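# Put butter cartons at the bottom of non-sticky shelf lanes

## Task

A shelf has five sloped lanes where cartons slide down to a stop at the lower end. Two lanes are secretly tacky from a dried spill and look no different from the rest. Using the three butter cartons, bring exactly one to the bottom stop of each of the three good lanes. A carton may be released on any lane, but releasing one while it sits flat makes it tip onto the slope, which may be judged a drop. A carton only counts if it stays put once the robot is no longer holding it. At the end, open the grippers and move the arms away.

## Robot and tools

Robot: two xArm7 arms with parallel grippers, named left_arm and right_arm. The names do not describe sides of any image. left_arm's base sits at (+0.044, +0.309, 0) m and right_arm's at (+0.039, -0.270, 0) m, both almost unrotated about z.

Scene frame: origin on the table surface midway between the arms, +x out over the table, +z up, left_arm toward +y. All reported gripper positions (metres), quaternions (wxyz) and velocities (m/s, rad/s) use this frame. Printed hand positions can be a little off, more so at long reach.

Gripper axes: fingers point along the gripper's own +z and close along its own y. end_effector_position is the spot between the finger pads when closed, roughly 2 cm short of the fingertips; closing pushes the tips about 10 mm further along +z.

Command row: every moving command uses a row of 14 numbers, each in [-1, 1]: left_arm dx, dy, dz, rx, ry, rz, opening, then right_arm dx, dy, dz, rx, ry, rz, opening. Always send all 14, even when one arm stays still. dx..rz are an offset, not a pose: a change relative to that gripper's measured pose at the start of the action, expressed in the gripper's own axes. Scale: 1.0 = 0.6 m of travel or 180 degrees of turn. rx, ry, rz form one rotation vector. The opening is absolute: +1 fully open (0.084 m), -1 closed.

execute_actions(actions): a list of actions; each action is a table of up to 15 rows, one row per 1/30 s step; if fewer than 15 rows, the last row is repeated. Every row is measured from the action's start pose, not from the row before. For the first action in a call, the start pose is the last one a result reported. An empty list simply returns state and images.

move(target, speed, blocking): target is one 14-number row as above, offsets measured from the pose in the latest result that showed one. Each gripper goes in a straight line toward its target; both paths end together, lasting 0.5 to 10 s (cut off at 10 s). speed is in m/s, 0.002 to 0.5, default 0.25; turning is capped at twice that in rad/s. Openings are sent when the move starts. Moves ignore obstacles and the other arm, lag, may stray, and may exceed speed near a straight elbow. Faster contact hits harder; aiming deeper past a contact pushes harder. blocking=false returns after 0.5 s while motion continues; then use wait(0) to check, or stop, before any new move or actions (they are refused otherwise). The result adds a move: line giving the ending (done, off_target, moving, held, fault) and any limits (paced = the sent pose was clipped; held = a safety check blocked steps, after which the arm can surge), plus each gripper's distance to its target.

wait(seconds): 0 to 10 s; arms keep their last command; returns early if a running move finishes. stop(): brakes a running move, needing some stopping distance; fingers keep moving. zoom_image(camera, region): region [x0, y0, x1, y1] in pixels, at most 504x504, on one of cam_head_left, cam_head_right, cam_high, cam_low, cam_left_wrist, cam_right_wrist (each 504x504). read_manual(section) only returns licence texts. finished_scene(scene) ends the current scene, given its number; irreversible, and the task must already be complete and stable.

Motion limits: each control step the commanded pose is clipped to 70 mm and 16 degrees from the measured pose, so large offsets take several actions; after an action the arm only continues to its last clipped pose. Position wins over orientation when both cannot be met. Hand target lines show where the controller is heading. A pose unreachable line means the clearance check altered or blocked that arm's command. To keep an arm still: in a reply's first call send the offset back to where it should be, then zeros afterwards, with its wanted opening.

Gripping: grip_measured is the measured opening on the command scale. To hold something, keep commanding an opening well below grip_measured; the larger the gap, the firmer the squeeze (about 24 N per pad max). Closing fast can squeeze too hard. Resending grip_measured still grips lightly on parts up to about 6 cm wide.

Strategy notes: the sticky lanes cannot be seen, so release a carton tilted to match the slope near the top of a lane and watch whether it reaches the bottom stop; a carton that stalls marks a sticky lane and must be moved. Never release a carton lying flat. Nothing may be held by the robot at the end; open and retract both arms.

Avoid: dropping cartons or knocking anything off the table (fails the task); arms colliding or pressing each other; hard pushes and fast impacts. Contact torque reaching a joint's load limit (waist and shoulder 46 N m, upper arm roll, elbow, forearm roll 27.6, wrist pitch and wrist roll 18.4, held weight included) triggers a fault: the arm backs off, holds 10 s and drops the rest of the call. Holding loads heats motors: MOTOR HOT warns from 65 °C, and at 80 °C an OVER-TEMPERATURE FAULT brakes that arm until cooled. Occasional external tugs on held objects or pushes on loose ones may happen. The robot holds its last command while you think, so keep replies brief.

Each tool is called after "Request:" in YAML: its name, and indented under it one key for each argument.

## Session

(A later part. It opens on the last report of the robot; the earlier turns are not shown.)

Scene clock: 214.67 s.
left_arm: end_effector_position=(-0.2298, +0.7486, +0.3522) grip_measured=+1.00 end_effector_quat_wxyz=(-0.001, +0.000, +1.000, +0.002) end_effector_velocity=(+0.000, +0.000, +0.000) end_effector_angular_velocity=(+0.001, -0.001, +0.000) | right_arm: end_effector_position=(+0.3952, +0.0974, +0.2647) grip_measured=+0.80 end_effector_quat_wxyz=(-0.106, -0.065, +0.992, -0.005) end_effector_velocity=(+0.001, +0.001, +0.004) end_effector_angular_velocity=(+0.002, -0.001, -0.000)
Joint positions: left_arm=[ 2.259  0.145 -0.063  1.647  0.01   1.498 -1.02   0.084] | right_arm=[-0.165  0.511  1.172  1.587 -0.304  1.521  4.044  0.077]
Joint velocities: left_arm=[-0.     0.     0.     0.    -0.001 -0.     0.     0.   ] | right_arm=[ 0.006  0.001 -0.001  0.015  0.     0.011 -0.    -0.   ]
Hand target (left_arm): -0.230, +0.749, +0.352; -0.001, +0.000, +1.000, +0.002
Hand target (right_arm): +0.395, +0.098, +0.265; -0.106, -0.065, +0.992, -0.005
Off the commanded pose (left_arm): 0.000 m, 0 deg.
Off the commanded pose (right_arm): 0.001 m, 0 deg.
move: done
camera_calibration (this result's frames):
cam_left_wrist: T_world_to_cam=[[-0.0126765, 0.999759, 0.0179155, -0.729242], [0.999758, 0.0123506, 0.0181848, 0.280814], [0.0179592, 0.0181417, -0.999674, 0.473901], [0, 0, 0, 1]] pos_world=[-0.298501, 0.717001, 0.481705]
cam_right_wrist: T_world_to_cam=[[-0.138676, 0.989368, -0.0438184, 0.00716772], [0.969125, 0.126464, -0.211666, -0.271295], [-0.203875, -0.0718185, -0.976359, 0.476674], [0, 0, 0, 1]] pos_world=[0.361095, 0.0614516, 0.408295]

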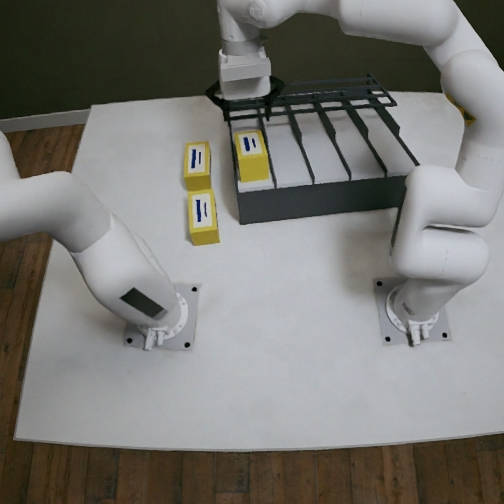

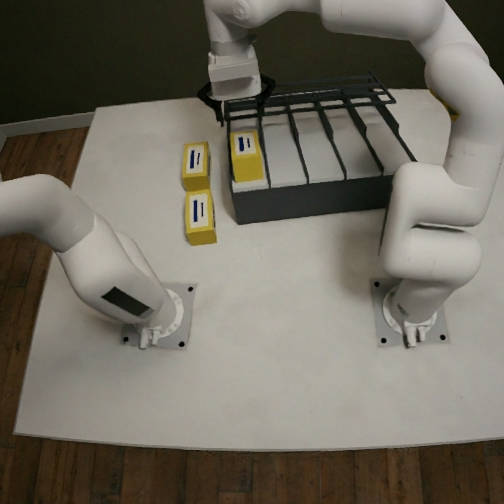

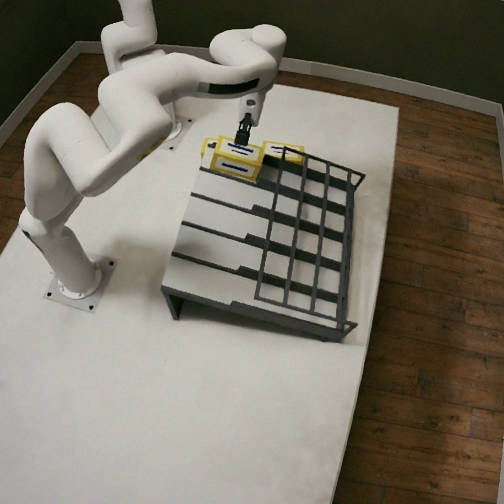

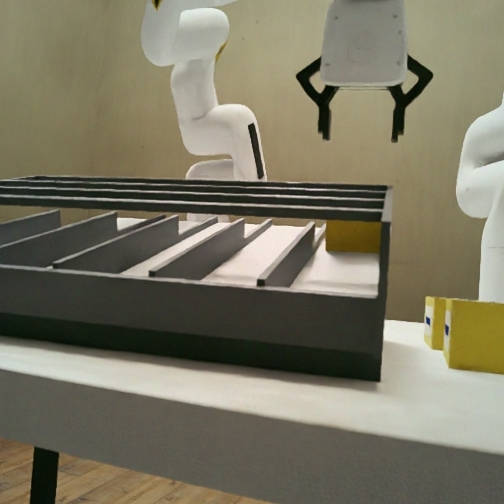

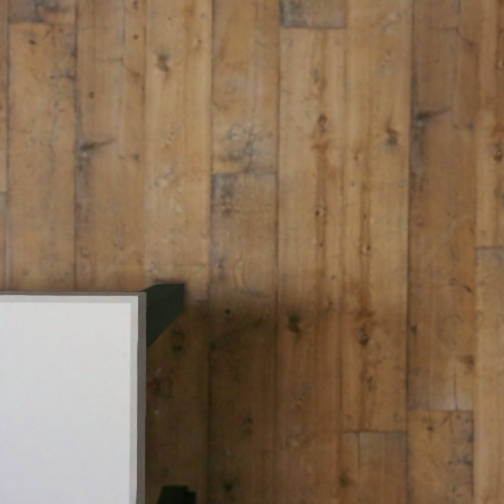

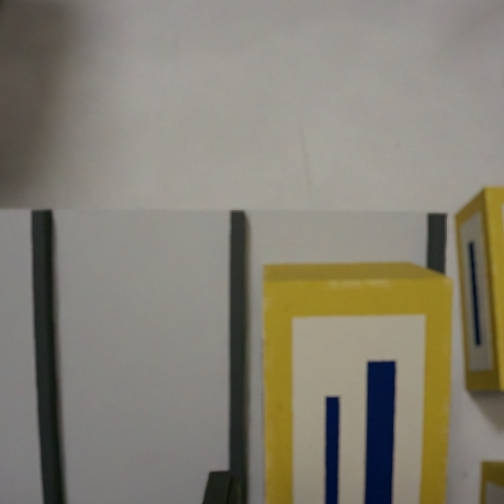

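Request:
move:
  target: [0,0,0,0,0,0,1,0,0,0.152,0,0,0,0.8]
  speed: 0.12

Request:
move:
  target: [0,0,0,0,0,0,1,0,0,0,0,0,0,0.1]

Request:
move:
  target: [0,0,0,0,0,0,1,0,0,-0.07,0,0,0,0.1]
  speed: 0.12

Request:
move:
  target: [0,0,0,0,0,0,1,0,-0.148,0,0,0,0,0.1]
  speed: 0.12

Request:
move:
  target: [0,0,0,0,0,0,1,0,0,0.066,0,0,0,0.1]
  speed: 0.05

Scene clock: 230.50 s.
left_arm: end_effector_position=(-0.2298, +0.7486, +0.3522) grip_measured=+1.00 end_effector_quat_wxyz=(-0.001, +0.000, +1.000, +0.002) end_effector_velocity=(-0.000, +0.000, +0.000) end_effector_angular_velocity=(+0.000, +0.001, -0.000) | right_arm: end_effector_position=(+0.3759, +0.0954, +0.1762) grip_measured=+0.80 end_effector_quat_wxyz=(-0.106, -0.065, +0.992, -0.004) end_effector_velocity=(-0.000, -0.000, -0.002) end_effector_angular_velocity=(+0.001, +0.000, -0.001)
Joint positions: left_arm=[ 2.259  0.145 -0.063  1.647  0.01   1.498 -1.02   0.084] | right_arm=[-0.207  0.529  1.153  1.328 -0.34   1.27   4.073  0.077]
Joint velocities: left_arm=[-0.    -0.     0.     0.001  0.001 -0.     0.    -0.   ] | right_arm=[-0.001  0.002 -0.001 -0.005 -0.001 -0.006  0.002 -0.   ]
Hand target (left_arm): -0.230, +0.749, +0.352; -0.001, +0.000, +1.000, +0.002
Hand target (right_arm): +0.376, +0.095, +0.176; -0.106, -0.065, +0.992, -0.005
Off the commanded pose (left_arm): 0.000 m, 0 deg.
Off the commanded pose (right_arm): 0.001 m, 0 deg.
move: done
camera_calibration (this result's frames):
cam_left_wrist: T_world_to_cam=[[-0.0126766, 0.999759, 0.0179157, -0.729242], [0.999758, 0.0123508, 0.0181846, 0.280814], [0.0179589, 0.0181419, -0.999674, 0.473901], [0, 0, 0, 1]] pos_world=[-0.298501, 0.717001, 0.481705]
cam_right_wrist: T_world_to_cam=[[-0.139001, 0.989357, -0.043027, 0.00256506], [0.96917, 0.126982, -0.211151, -0.27123], [-0.20344, -0.0710506, -0.976506, 0.385933], [0, 0, 0, 1]] pos_world=[0.341739, 0.0593243, 0.319706]

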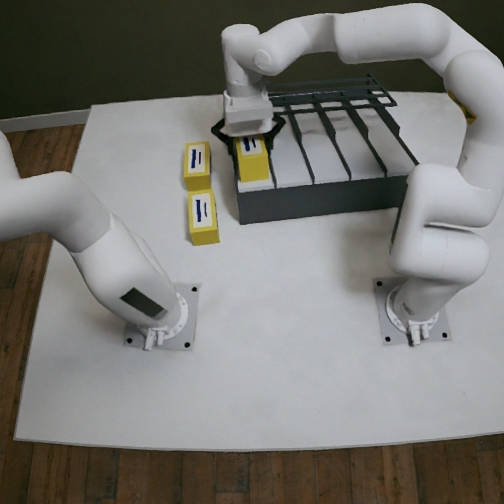

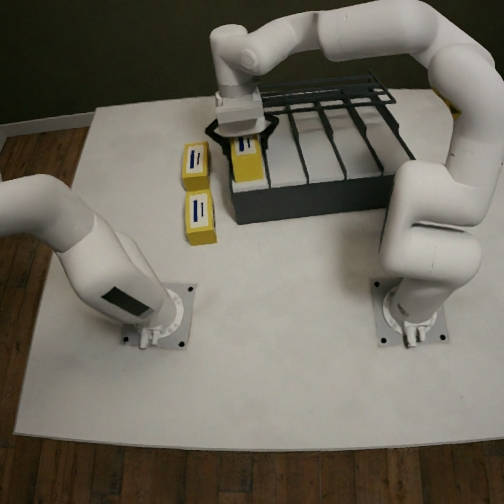

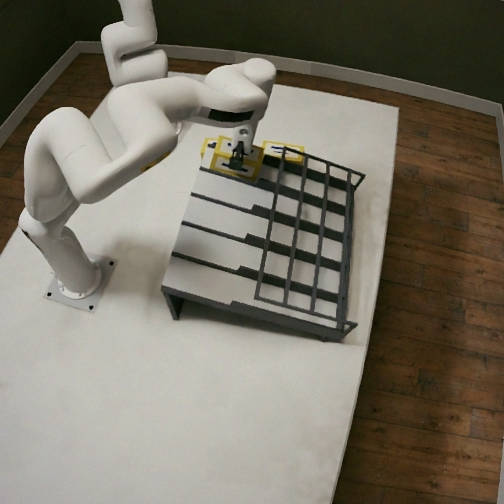

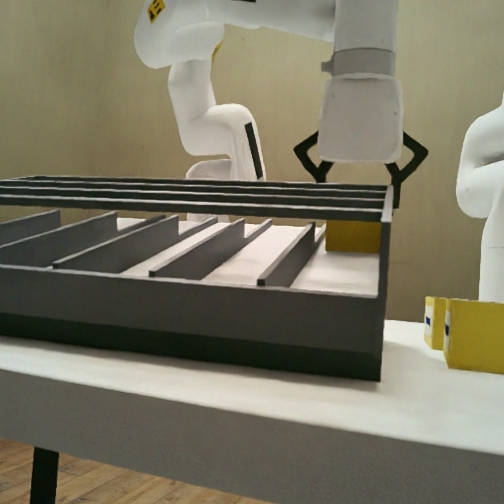

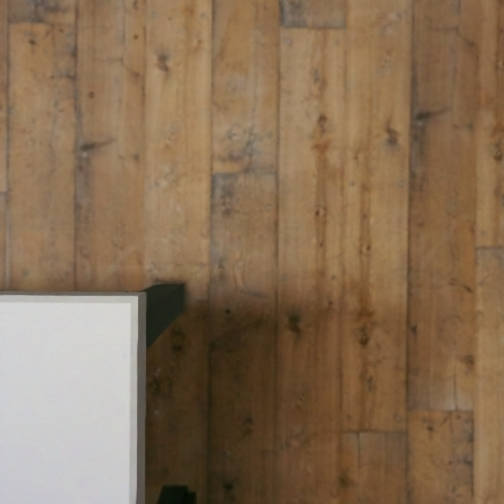

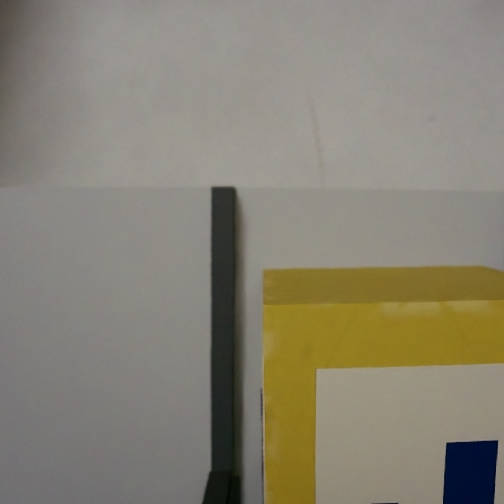

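Scene clock: 231.00 s.
left_arm: end_effector_position=(-0.2298, +0.7486, +0.3522) grip_measured=+1.00 end_effector_quat_wxyz=(-0.001, +0.000, +1.000, +0.002) end_effector_velocity=(+0.000, -0.000, +0.000) end_effector_angular_velocity=(-0.000, -0.000, +0.000) | right_arm: end_effector_position=(+0.3761, +0.0953, +0.1762) grip_measured=+0.47 end_effector_quat_wxyz=(-0.106, -0.065, +0.992, -0.004) end_effector_velocity=(-0.000, -0.001, -0.000) end_effector_angular_velocity=(-0.002, +0.001, -0.002)
Joint positions: left_arm=[ 2.259  0.145 -0.063  1.647  0.01   1.498 -1.02   0.084] | right_arm=[-0.207  0.529  1.153  1.328 -0.34   1.27   4.073  0.064]
Joint velocities: left_arm=[ 0.    -0.    -0.     0.     0.     0.001  0.     0.   ] | right_arm=[ 0.    -0.001 -0.001 -0.     0.     0.001  0.002 -0.   ]
Hand target (left_arm): -0.230, +0.749, +0.352; -0.001, +0.000, +1.000, +0.002
Hand target (right_arm): +0.376, +0.095, +0.176; -0.106, -0.065, +0.992, -0.004
Off the commanded pose (left_arm): 0.000 m, 0 deg.
Off the commanded pose (right_arm): 0.000 m, 0 deg.
move: done
camera_calibration (this result's frames):
cam_left_wrist: T_world_to_cam=[[-0.0126766, 0.999759, 0.0179158, -0.729242], [0.999758, 0.0123507, 0.0181845, 0.280814], [0.0179589, 0.018142, -0.999674, 0.473901], [0, 0, 0, 1]] pos_world=[-0.298501, 0.717001, 0.481705]
cam_right_wrist: T_world_to_cam=[[-0.138645, 0.989404, -0.0430872, 0.00256338], [0.969248, 0.126632, -0.211002, -0.271416], [-0.20331, -0.0710166, -0.976535, 0.385912], [0, 0, 0, 1]] pos_world=[0.341885, 0.0592398, 0.319698]

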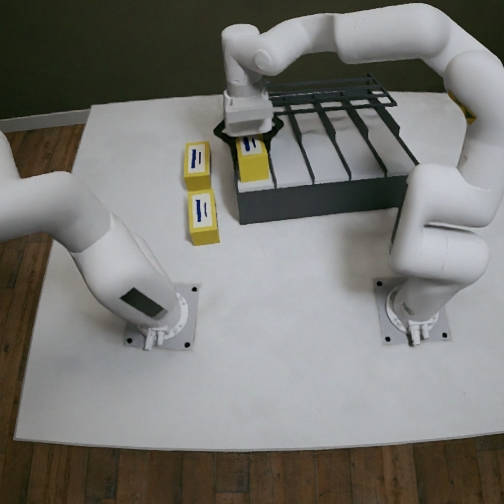

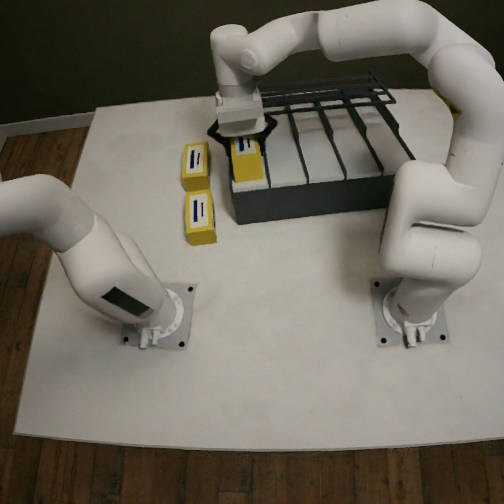

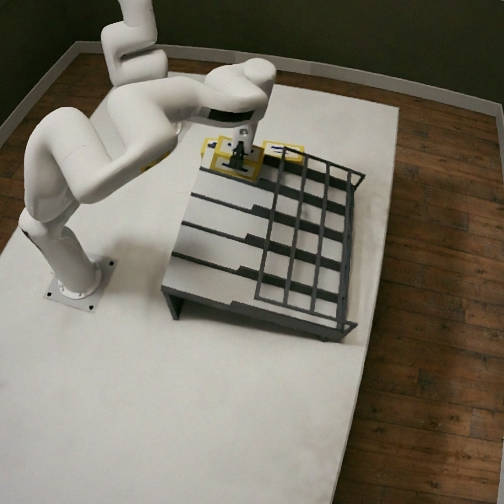

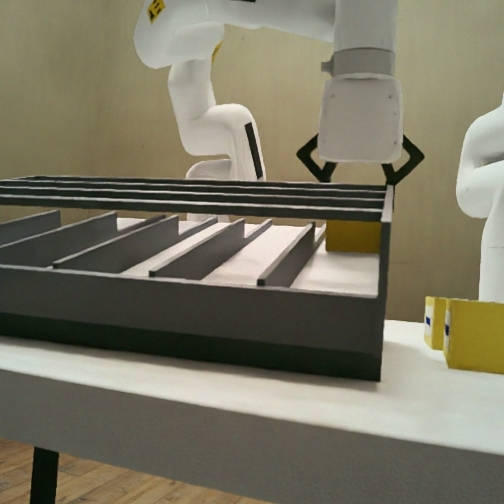

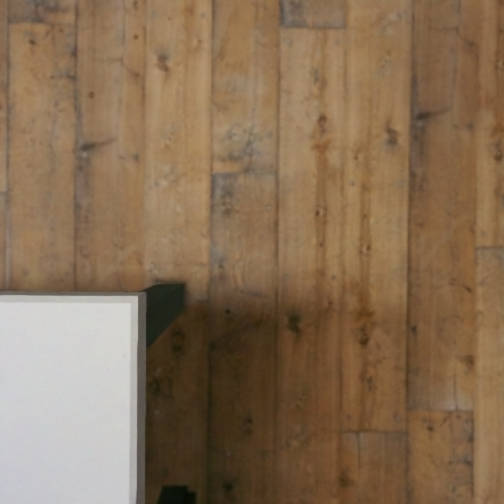

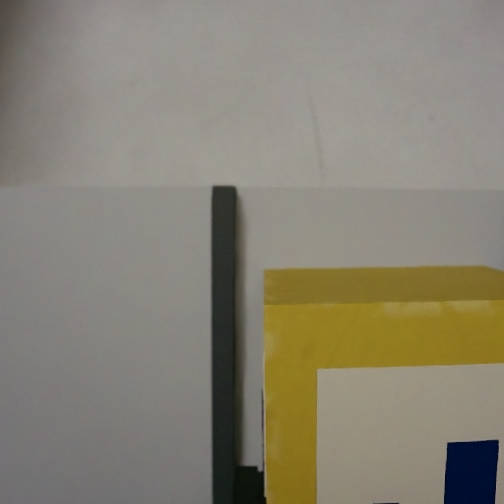

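Scene clock: 231.80 s.
left_arm: end_effector_position=(-0.2298, +0.7486, +0.3522) grip_measured=+1.00 end_effector_quat_wxyz=(-0.001, +0.000, +1.000, +0.002) end_effector_velocity=(+0.000, +0.000, +0.000) end_effector_angular_velocity=(+0.000, -0.000, -0.001) | right_arm: end_effector_position=(+0.3849, +0.0961, +0.2167) grip_measured=+0.47 end_effector_quat_wxyz=(-0.106, -0.065, +0.992, -0.005) end_effector_velocity=(+0.001, -0.000, +0.002) end_effector_angular_velocity=(+0.002, +0.001, -0.002)
Joint positions: left_arm=[ 2.259  0.145 -0.063  1.647  0.01   1.498 -1.02   0.084] | right_arm=[-0.201  0.511  1.17   1.434 -0.314  1.381  4.054  0.064]
Joint velocities: left_arm=[-0.001  0.    -0.     0.    -0.001  0.     0.     0.   ] | right_arm=[-0.001  0.001  0.001  0.007  0.002  0.005 -0.001 -0.   ]
Hand target (left_arm): -0.230, +0.749, +0.352; -0.001, +0.000, +1.000, +0.002
Hand target (right_arm): +0.385, +0.096, +0.217; -0.106, -0.065, +0.992, -0.005
Off the commanded pose (left_arm): 0.000 m, 0 deg.
Off the commanded pose (right_arm): 0.001 m, 0 deg.
move: done
camera_calibration (this result's frames):
cam_left_wrist: T_world_to_cam=[[-0.0126764, 0.999759, 0.0179158, -0.729242], [0.999758, 0.0123506, 0.0181843, 0.280814], [0.0179586, 0.018142, -0.999674, 0.473901], [0, 0, 0, 1]] pos_world=[-0.298501, 0.717001, 0.481705]
cam_right_wrist: T_world_to_cam=[[-0.138557, 0.989386, -0.0437956, 0.00487274], [0.969152, 0.126357, -0.211611, -0.271285], [-0.203831, -0.0717648, -0.976372, 0.427557], [0, 0, 0, 1]] pos_world=[0.350741, 0.0601412, 0.360261]

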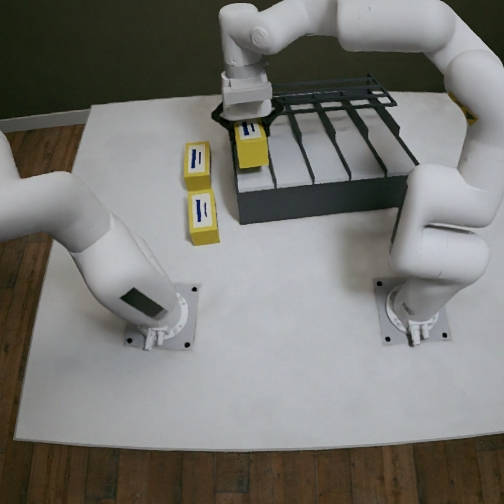

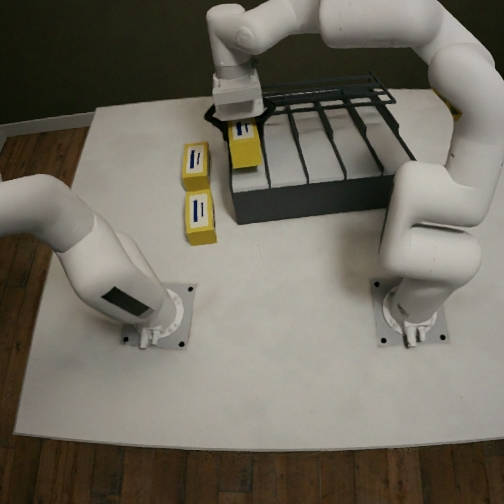

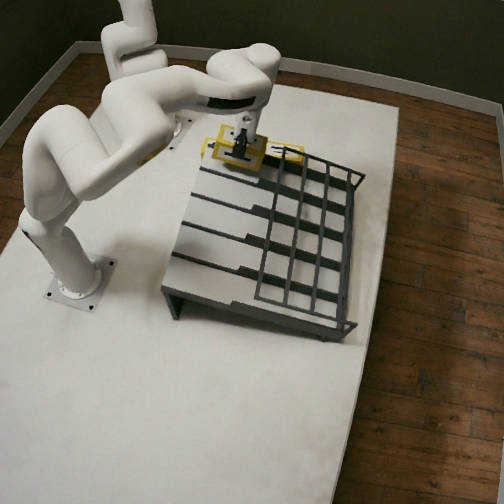

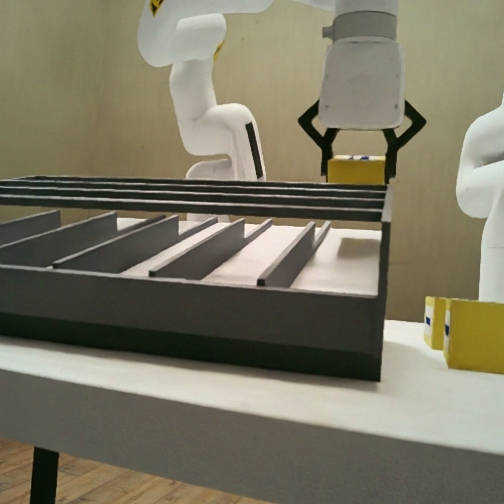

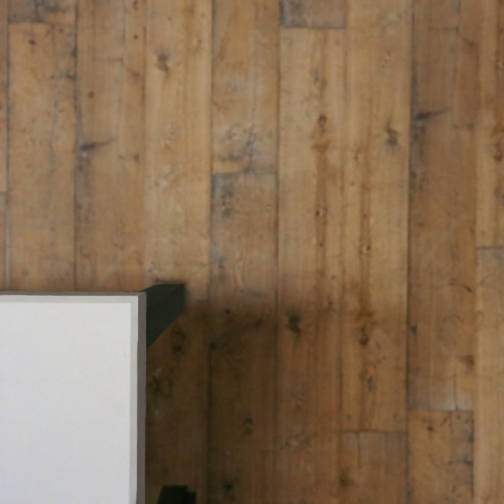

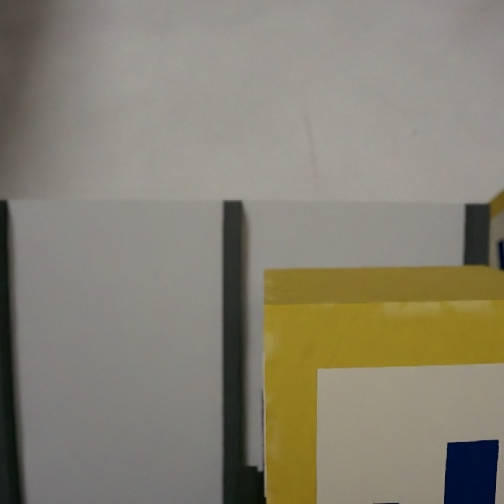

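Scene clock: 232.93 s.
left_arm: end_effector_position=(-0.2298, +0.7486, +0.3522) grip_measured=+1.00 end_effector_quat_wxyz=(-0.001, +0.000, +1.000, +0.002) end_effector_velocity=(-0.000, -0.000, -0.000) end_effector_angular_velocity=(-0.000, +0.000, +0.000) | right_arm: end_effector_position=(+0.3962, +0.0086, +0.2158) grip_measured=+0.47 end_effector_quat_wxyz=(-0.106, -0.065, +0.992, -0.006) end_effector_velocity=(-0.000, -0.003, -0.001) end_effector_angular_velocity=(+0.003, +0.002, -0.002)
Joint positions: left_arm=[ 2.259  0.145 -0.063  1.647  0.01   1.498 -1.02   0.084] | right_arm=[-0.575  0.311  1.304  1.23  -0.181  1.327  3.818  0.064]
Joint velocities: left_arm=[-0.  0.  0. -0.  0. -0. -0. -0.] | right_arm=[-0.016 -0.006  0.007 -0.008  0.008 -0.005 -0.009  0.   ]
Hand target (left_arm): -0.230, +0.749, +0.352; -0.001, +0.000, +1.000, +0.002
Hand target (right_arm): +0.397, +0.008, +0.216; -0.106, -0.065, +0.992, -0.006
Off the commanded pose (left_arm): 0.000 m, 0 deg.
Off the commanded pose (right_arm): 0.001 m, 0 deg.
move: done
camera_calibration (this result's frames):
cam_left_wrist: T_world_to_cam=[[-0.0126766, 0.999759, 0.0179158, -0.729242], [0.999758, 0.0123507, 0.0181842, 0.280814], [0.0179585, 0.018142, -0.999674, 0.473901], [0, 0, 0, 1]] pos_world=[-0.298501, 0.717001, 0.481705]
cam_right_wrist: T_world_to_cam=[[-0.139903, 0.989116, -0.0455637, 0.093911], [0.96891, 0.127272, -0.212169, -0.271179], [-0.204061, -0.0738302, -0.97617, 0.422788], [0, 0, 0, 1]] pos_world=[0.362161, -0.027161, 0.359456]

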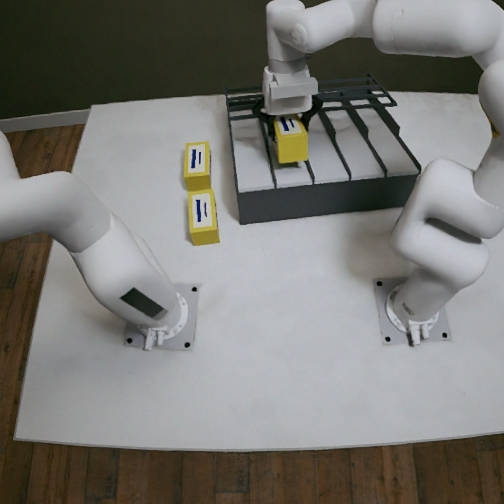

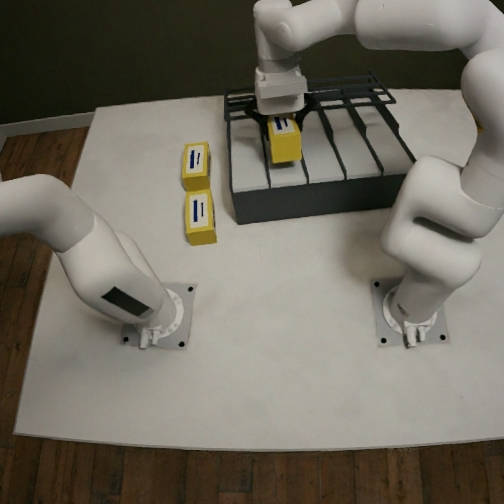

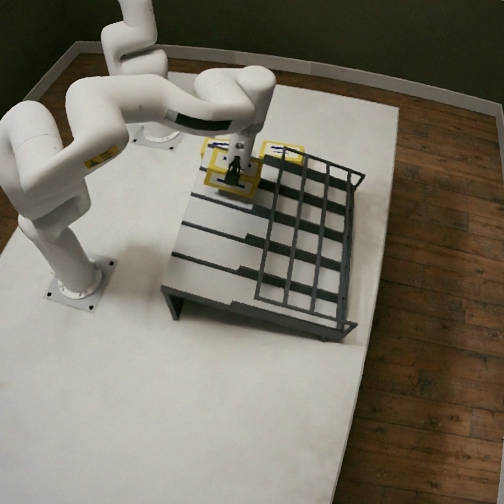

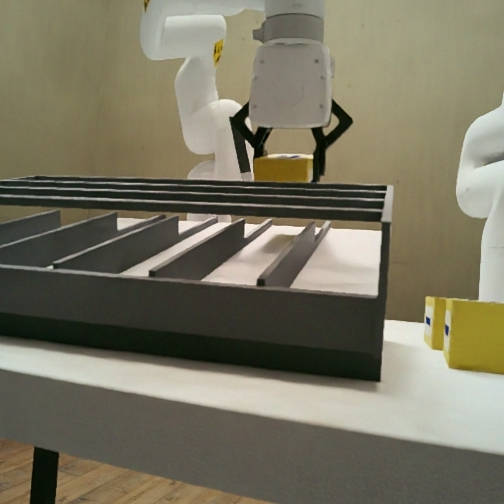

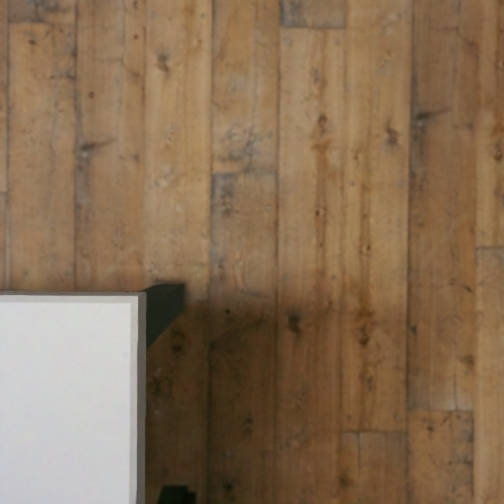

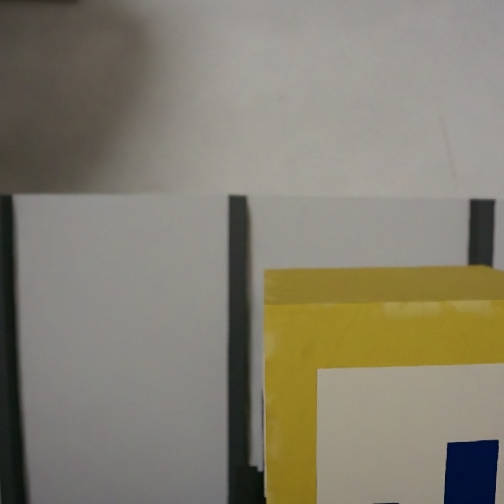

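Scene clock: 234.03 s.
left_arm: end_effector_position=(-0.2298, +0.7486, +0.3522) grip_measured=+1.00 end_effector_quat_wxyz=(-0.001, +0.000, +1.000, +0.002) end_effector_velocity=(-0.000, +0.000, +0.001) end_effector_angular_velocity=(+0.001, +0.001, +0.000) | right_arm: end_effector_position=(+0.3878, +0.0076, +0.1774) grip_measured=+0.47 end_effector_quat_wxyz=(-0.106, -0.065, +0.992, -0.006) end_effector_velocity=(+0.000, +0.001, -0.001) end_effector_angular_velocity=(+0.003, -0.002, +0.000)
Joint positions: left_arm=[ 2.259  0.145 -0.063  1.647  0.01   1.498 -1.02   0.084] | right_arm=[-0.561  0.333  1.28   1.131 -0.208  1.219  3.838  0.064]
Joint velocities: left_arm=[ 0.    -0.     0.     0.002  0.001 -0.     0.    -0.   ] | right_arm=[ 0.002  0.002 -0.001 -0.002 -0.002 -0.006  0.002  0.   ]
Hand target (left_arm): -0.230, +0.749, +0.352; -0.001, +0.000, +1.000, +0.002
Hand target (right_arm): +0.388, +0.008, +0.177; -0.106, -0.065, +0.992, -0.006
Off the commanded pose (left_arm): 0.000 m, 0 deg.
Off the commanded pose (right_arm): 0.000 m, 0 deg.
move: done
camera_calibration (this result's frames):
cam_left_wrist: T_world_to_cam=[[-0.0126765, 0.999759, 0.017916, -0.729242], [0.999758, 0.0123506, 0.0181842, 0.280814], [0.0179585, 0.0181422, -0.999674, 0.473901], [0, 0, 0, 1]] pos_world=[-0.298501, 0.717001, 0.481705]
cam_right_wrist: T_world_to_cam=[[-0.14001, 0.989121, -0.0451268, 0.0918638], [0.968955, 0.127491, -0.211832, -0.271203], [-0.203774, -0.0733844, -0.976264, 0.383469], [0, 0, 0, 1]] pos_world=[0.353786, -0.028148, 0.321063]

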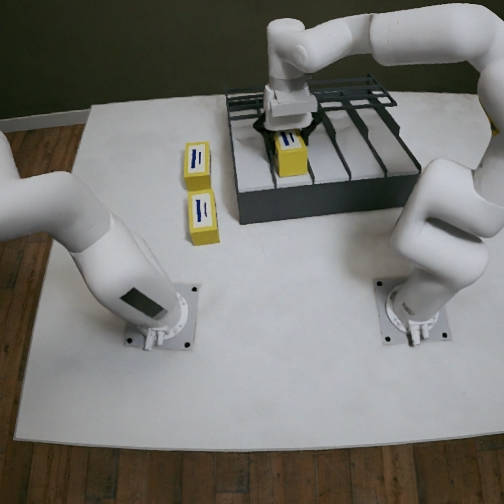

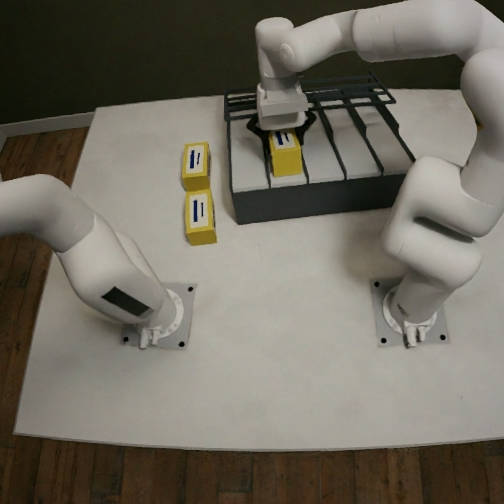

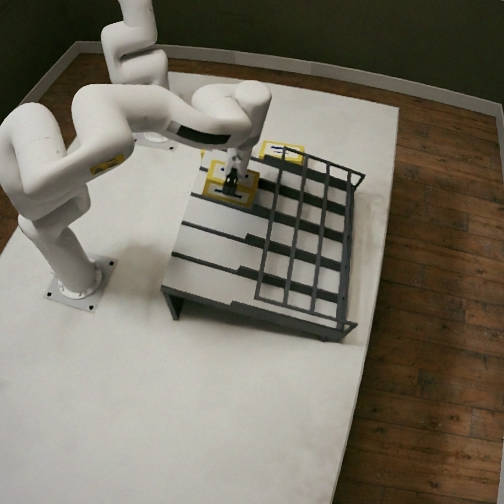

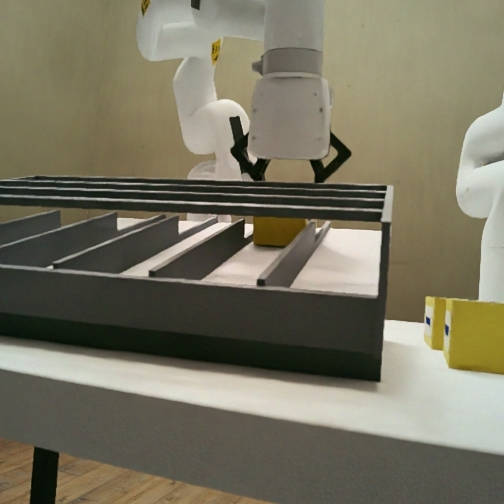

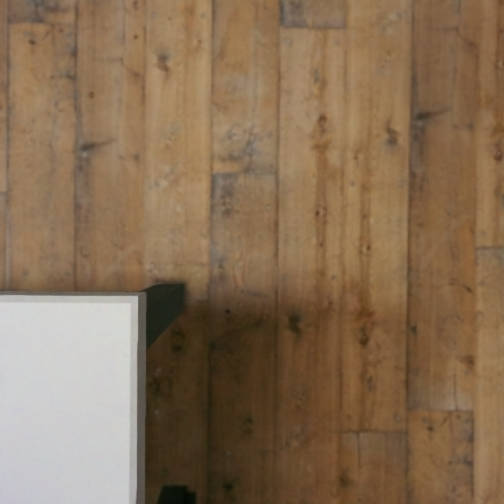

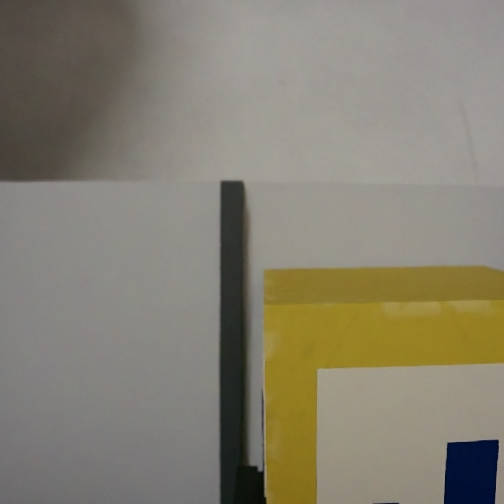

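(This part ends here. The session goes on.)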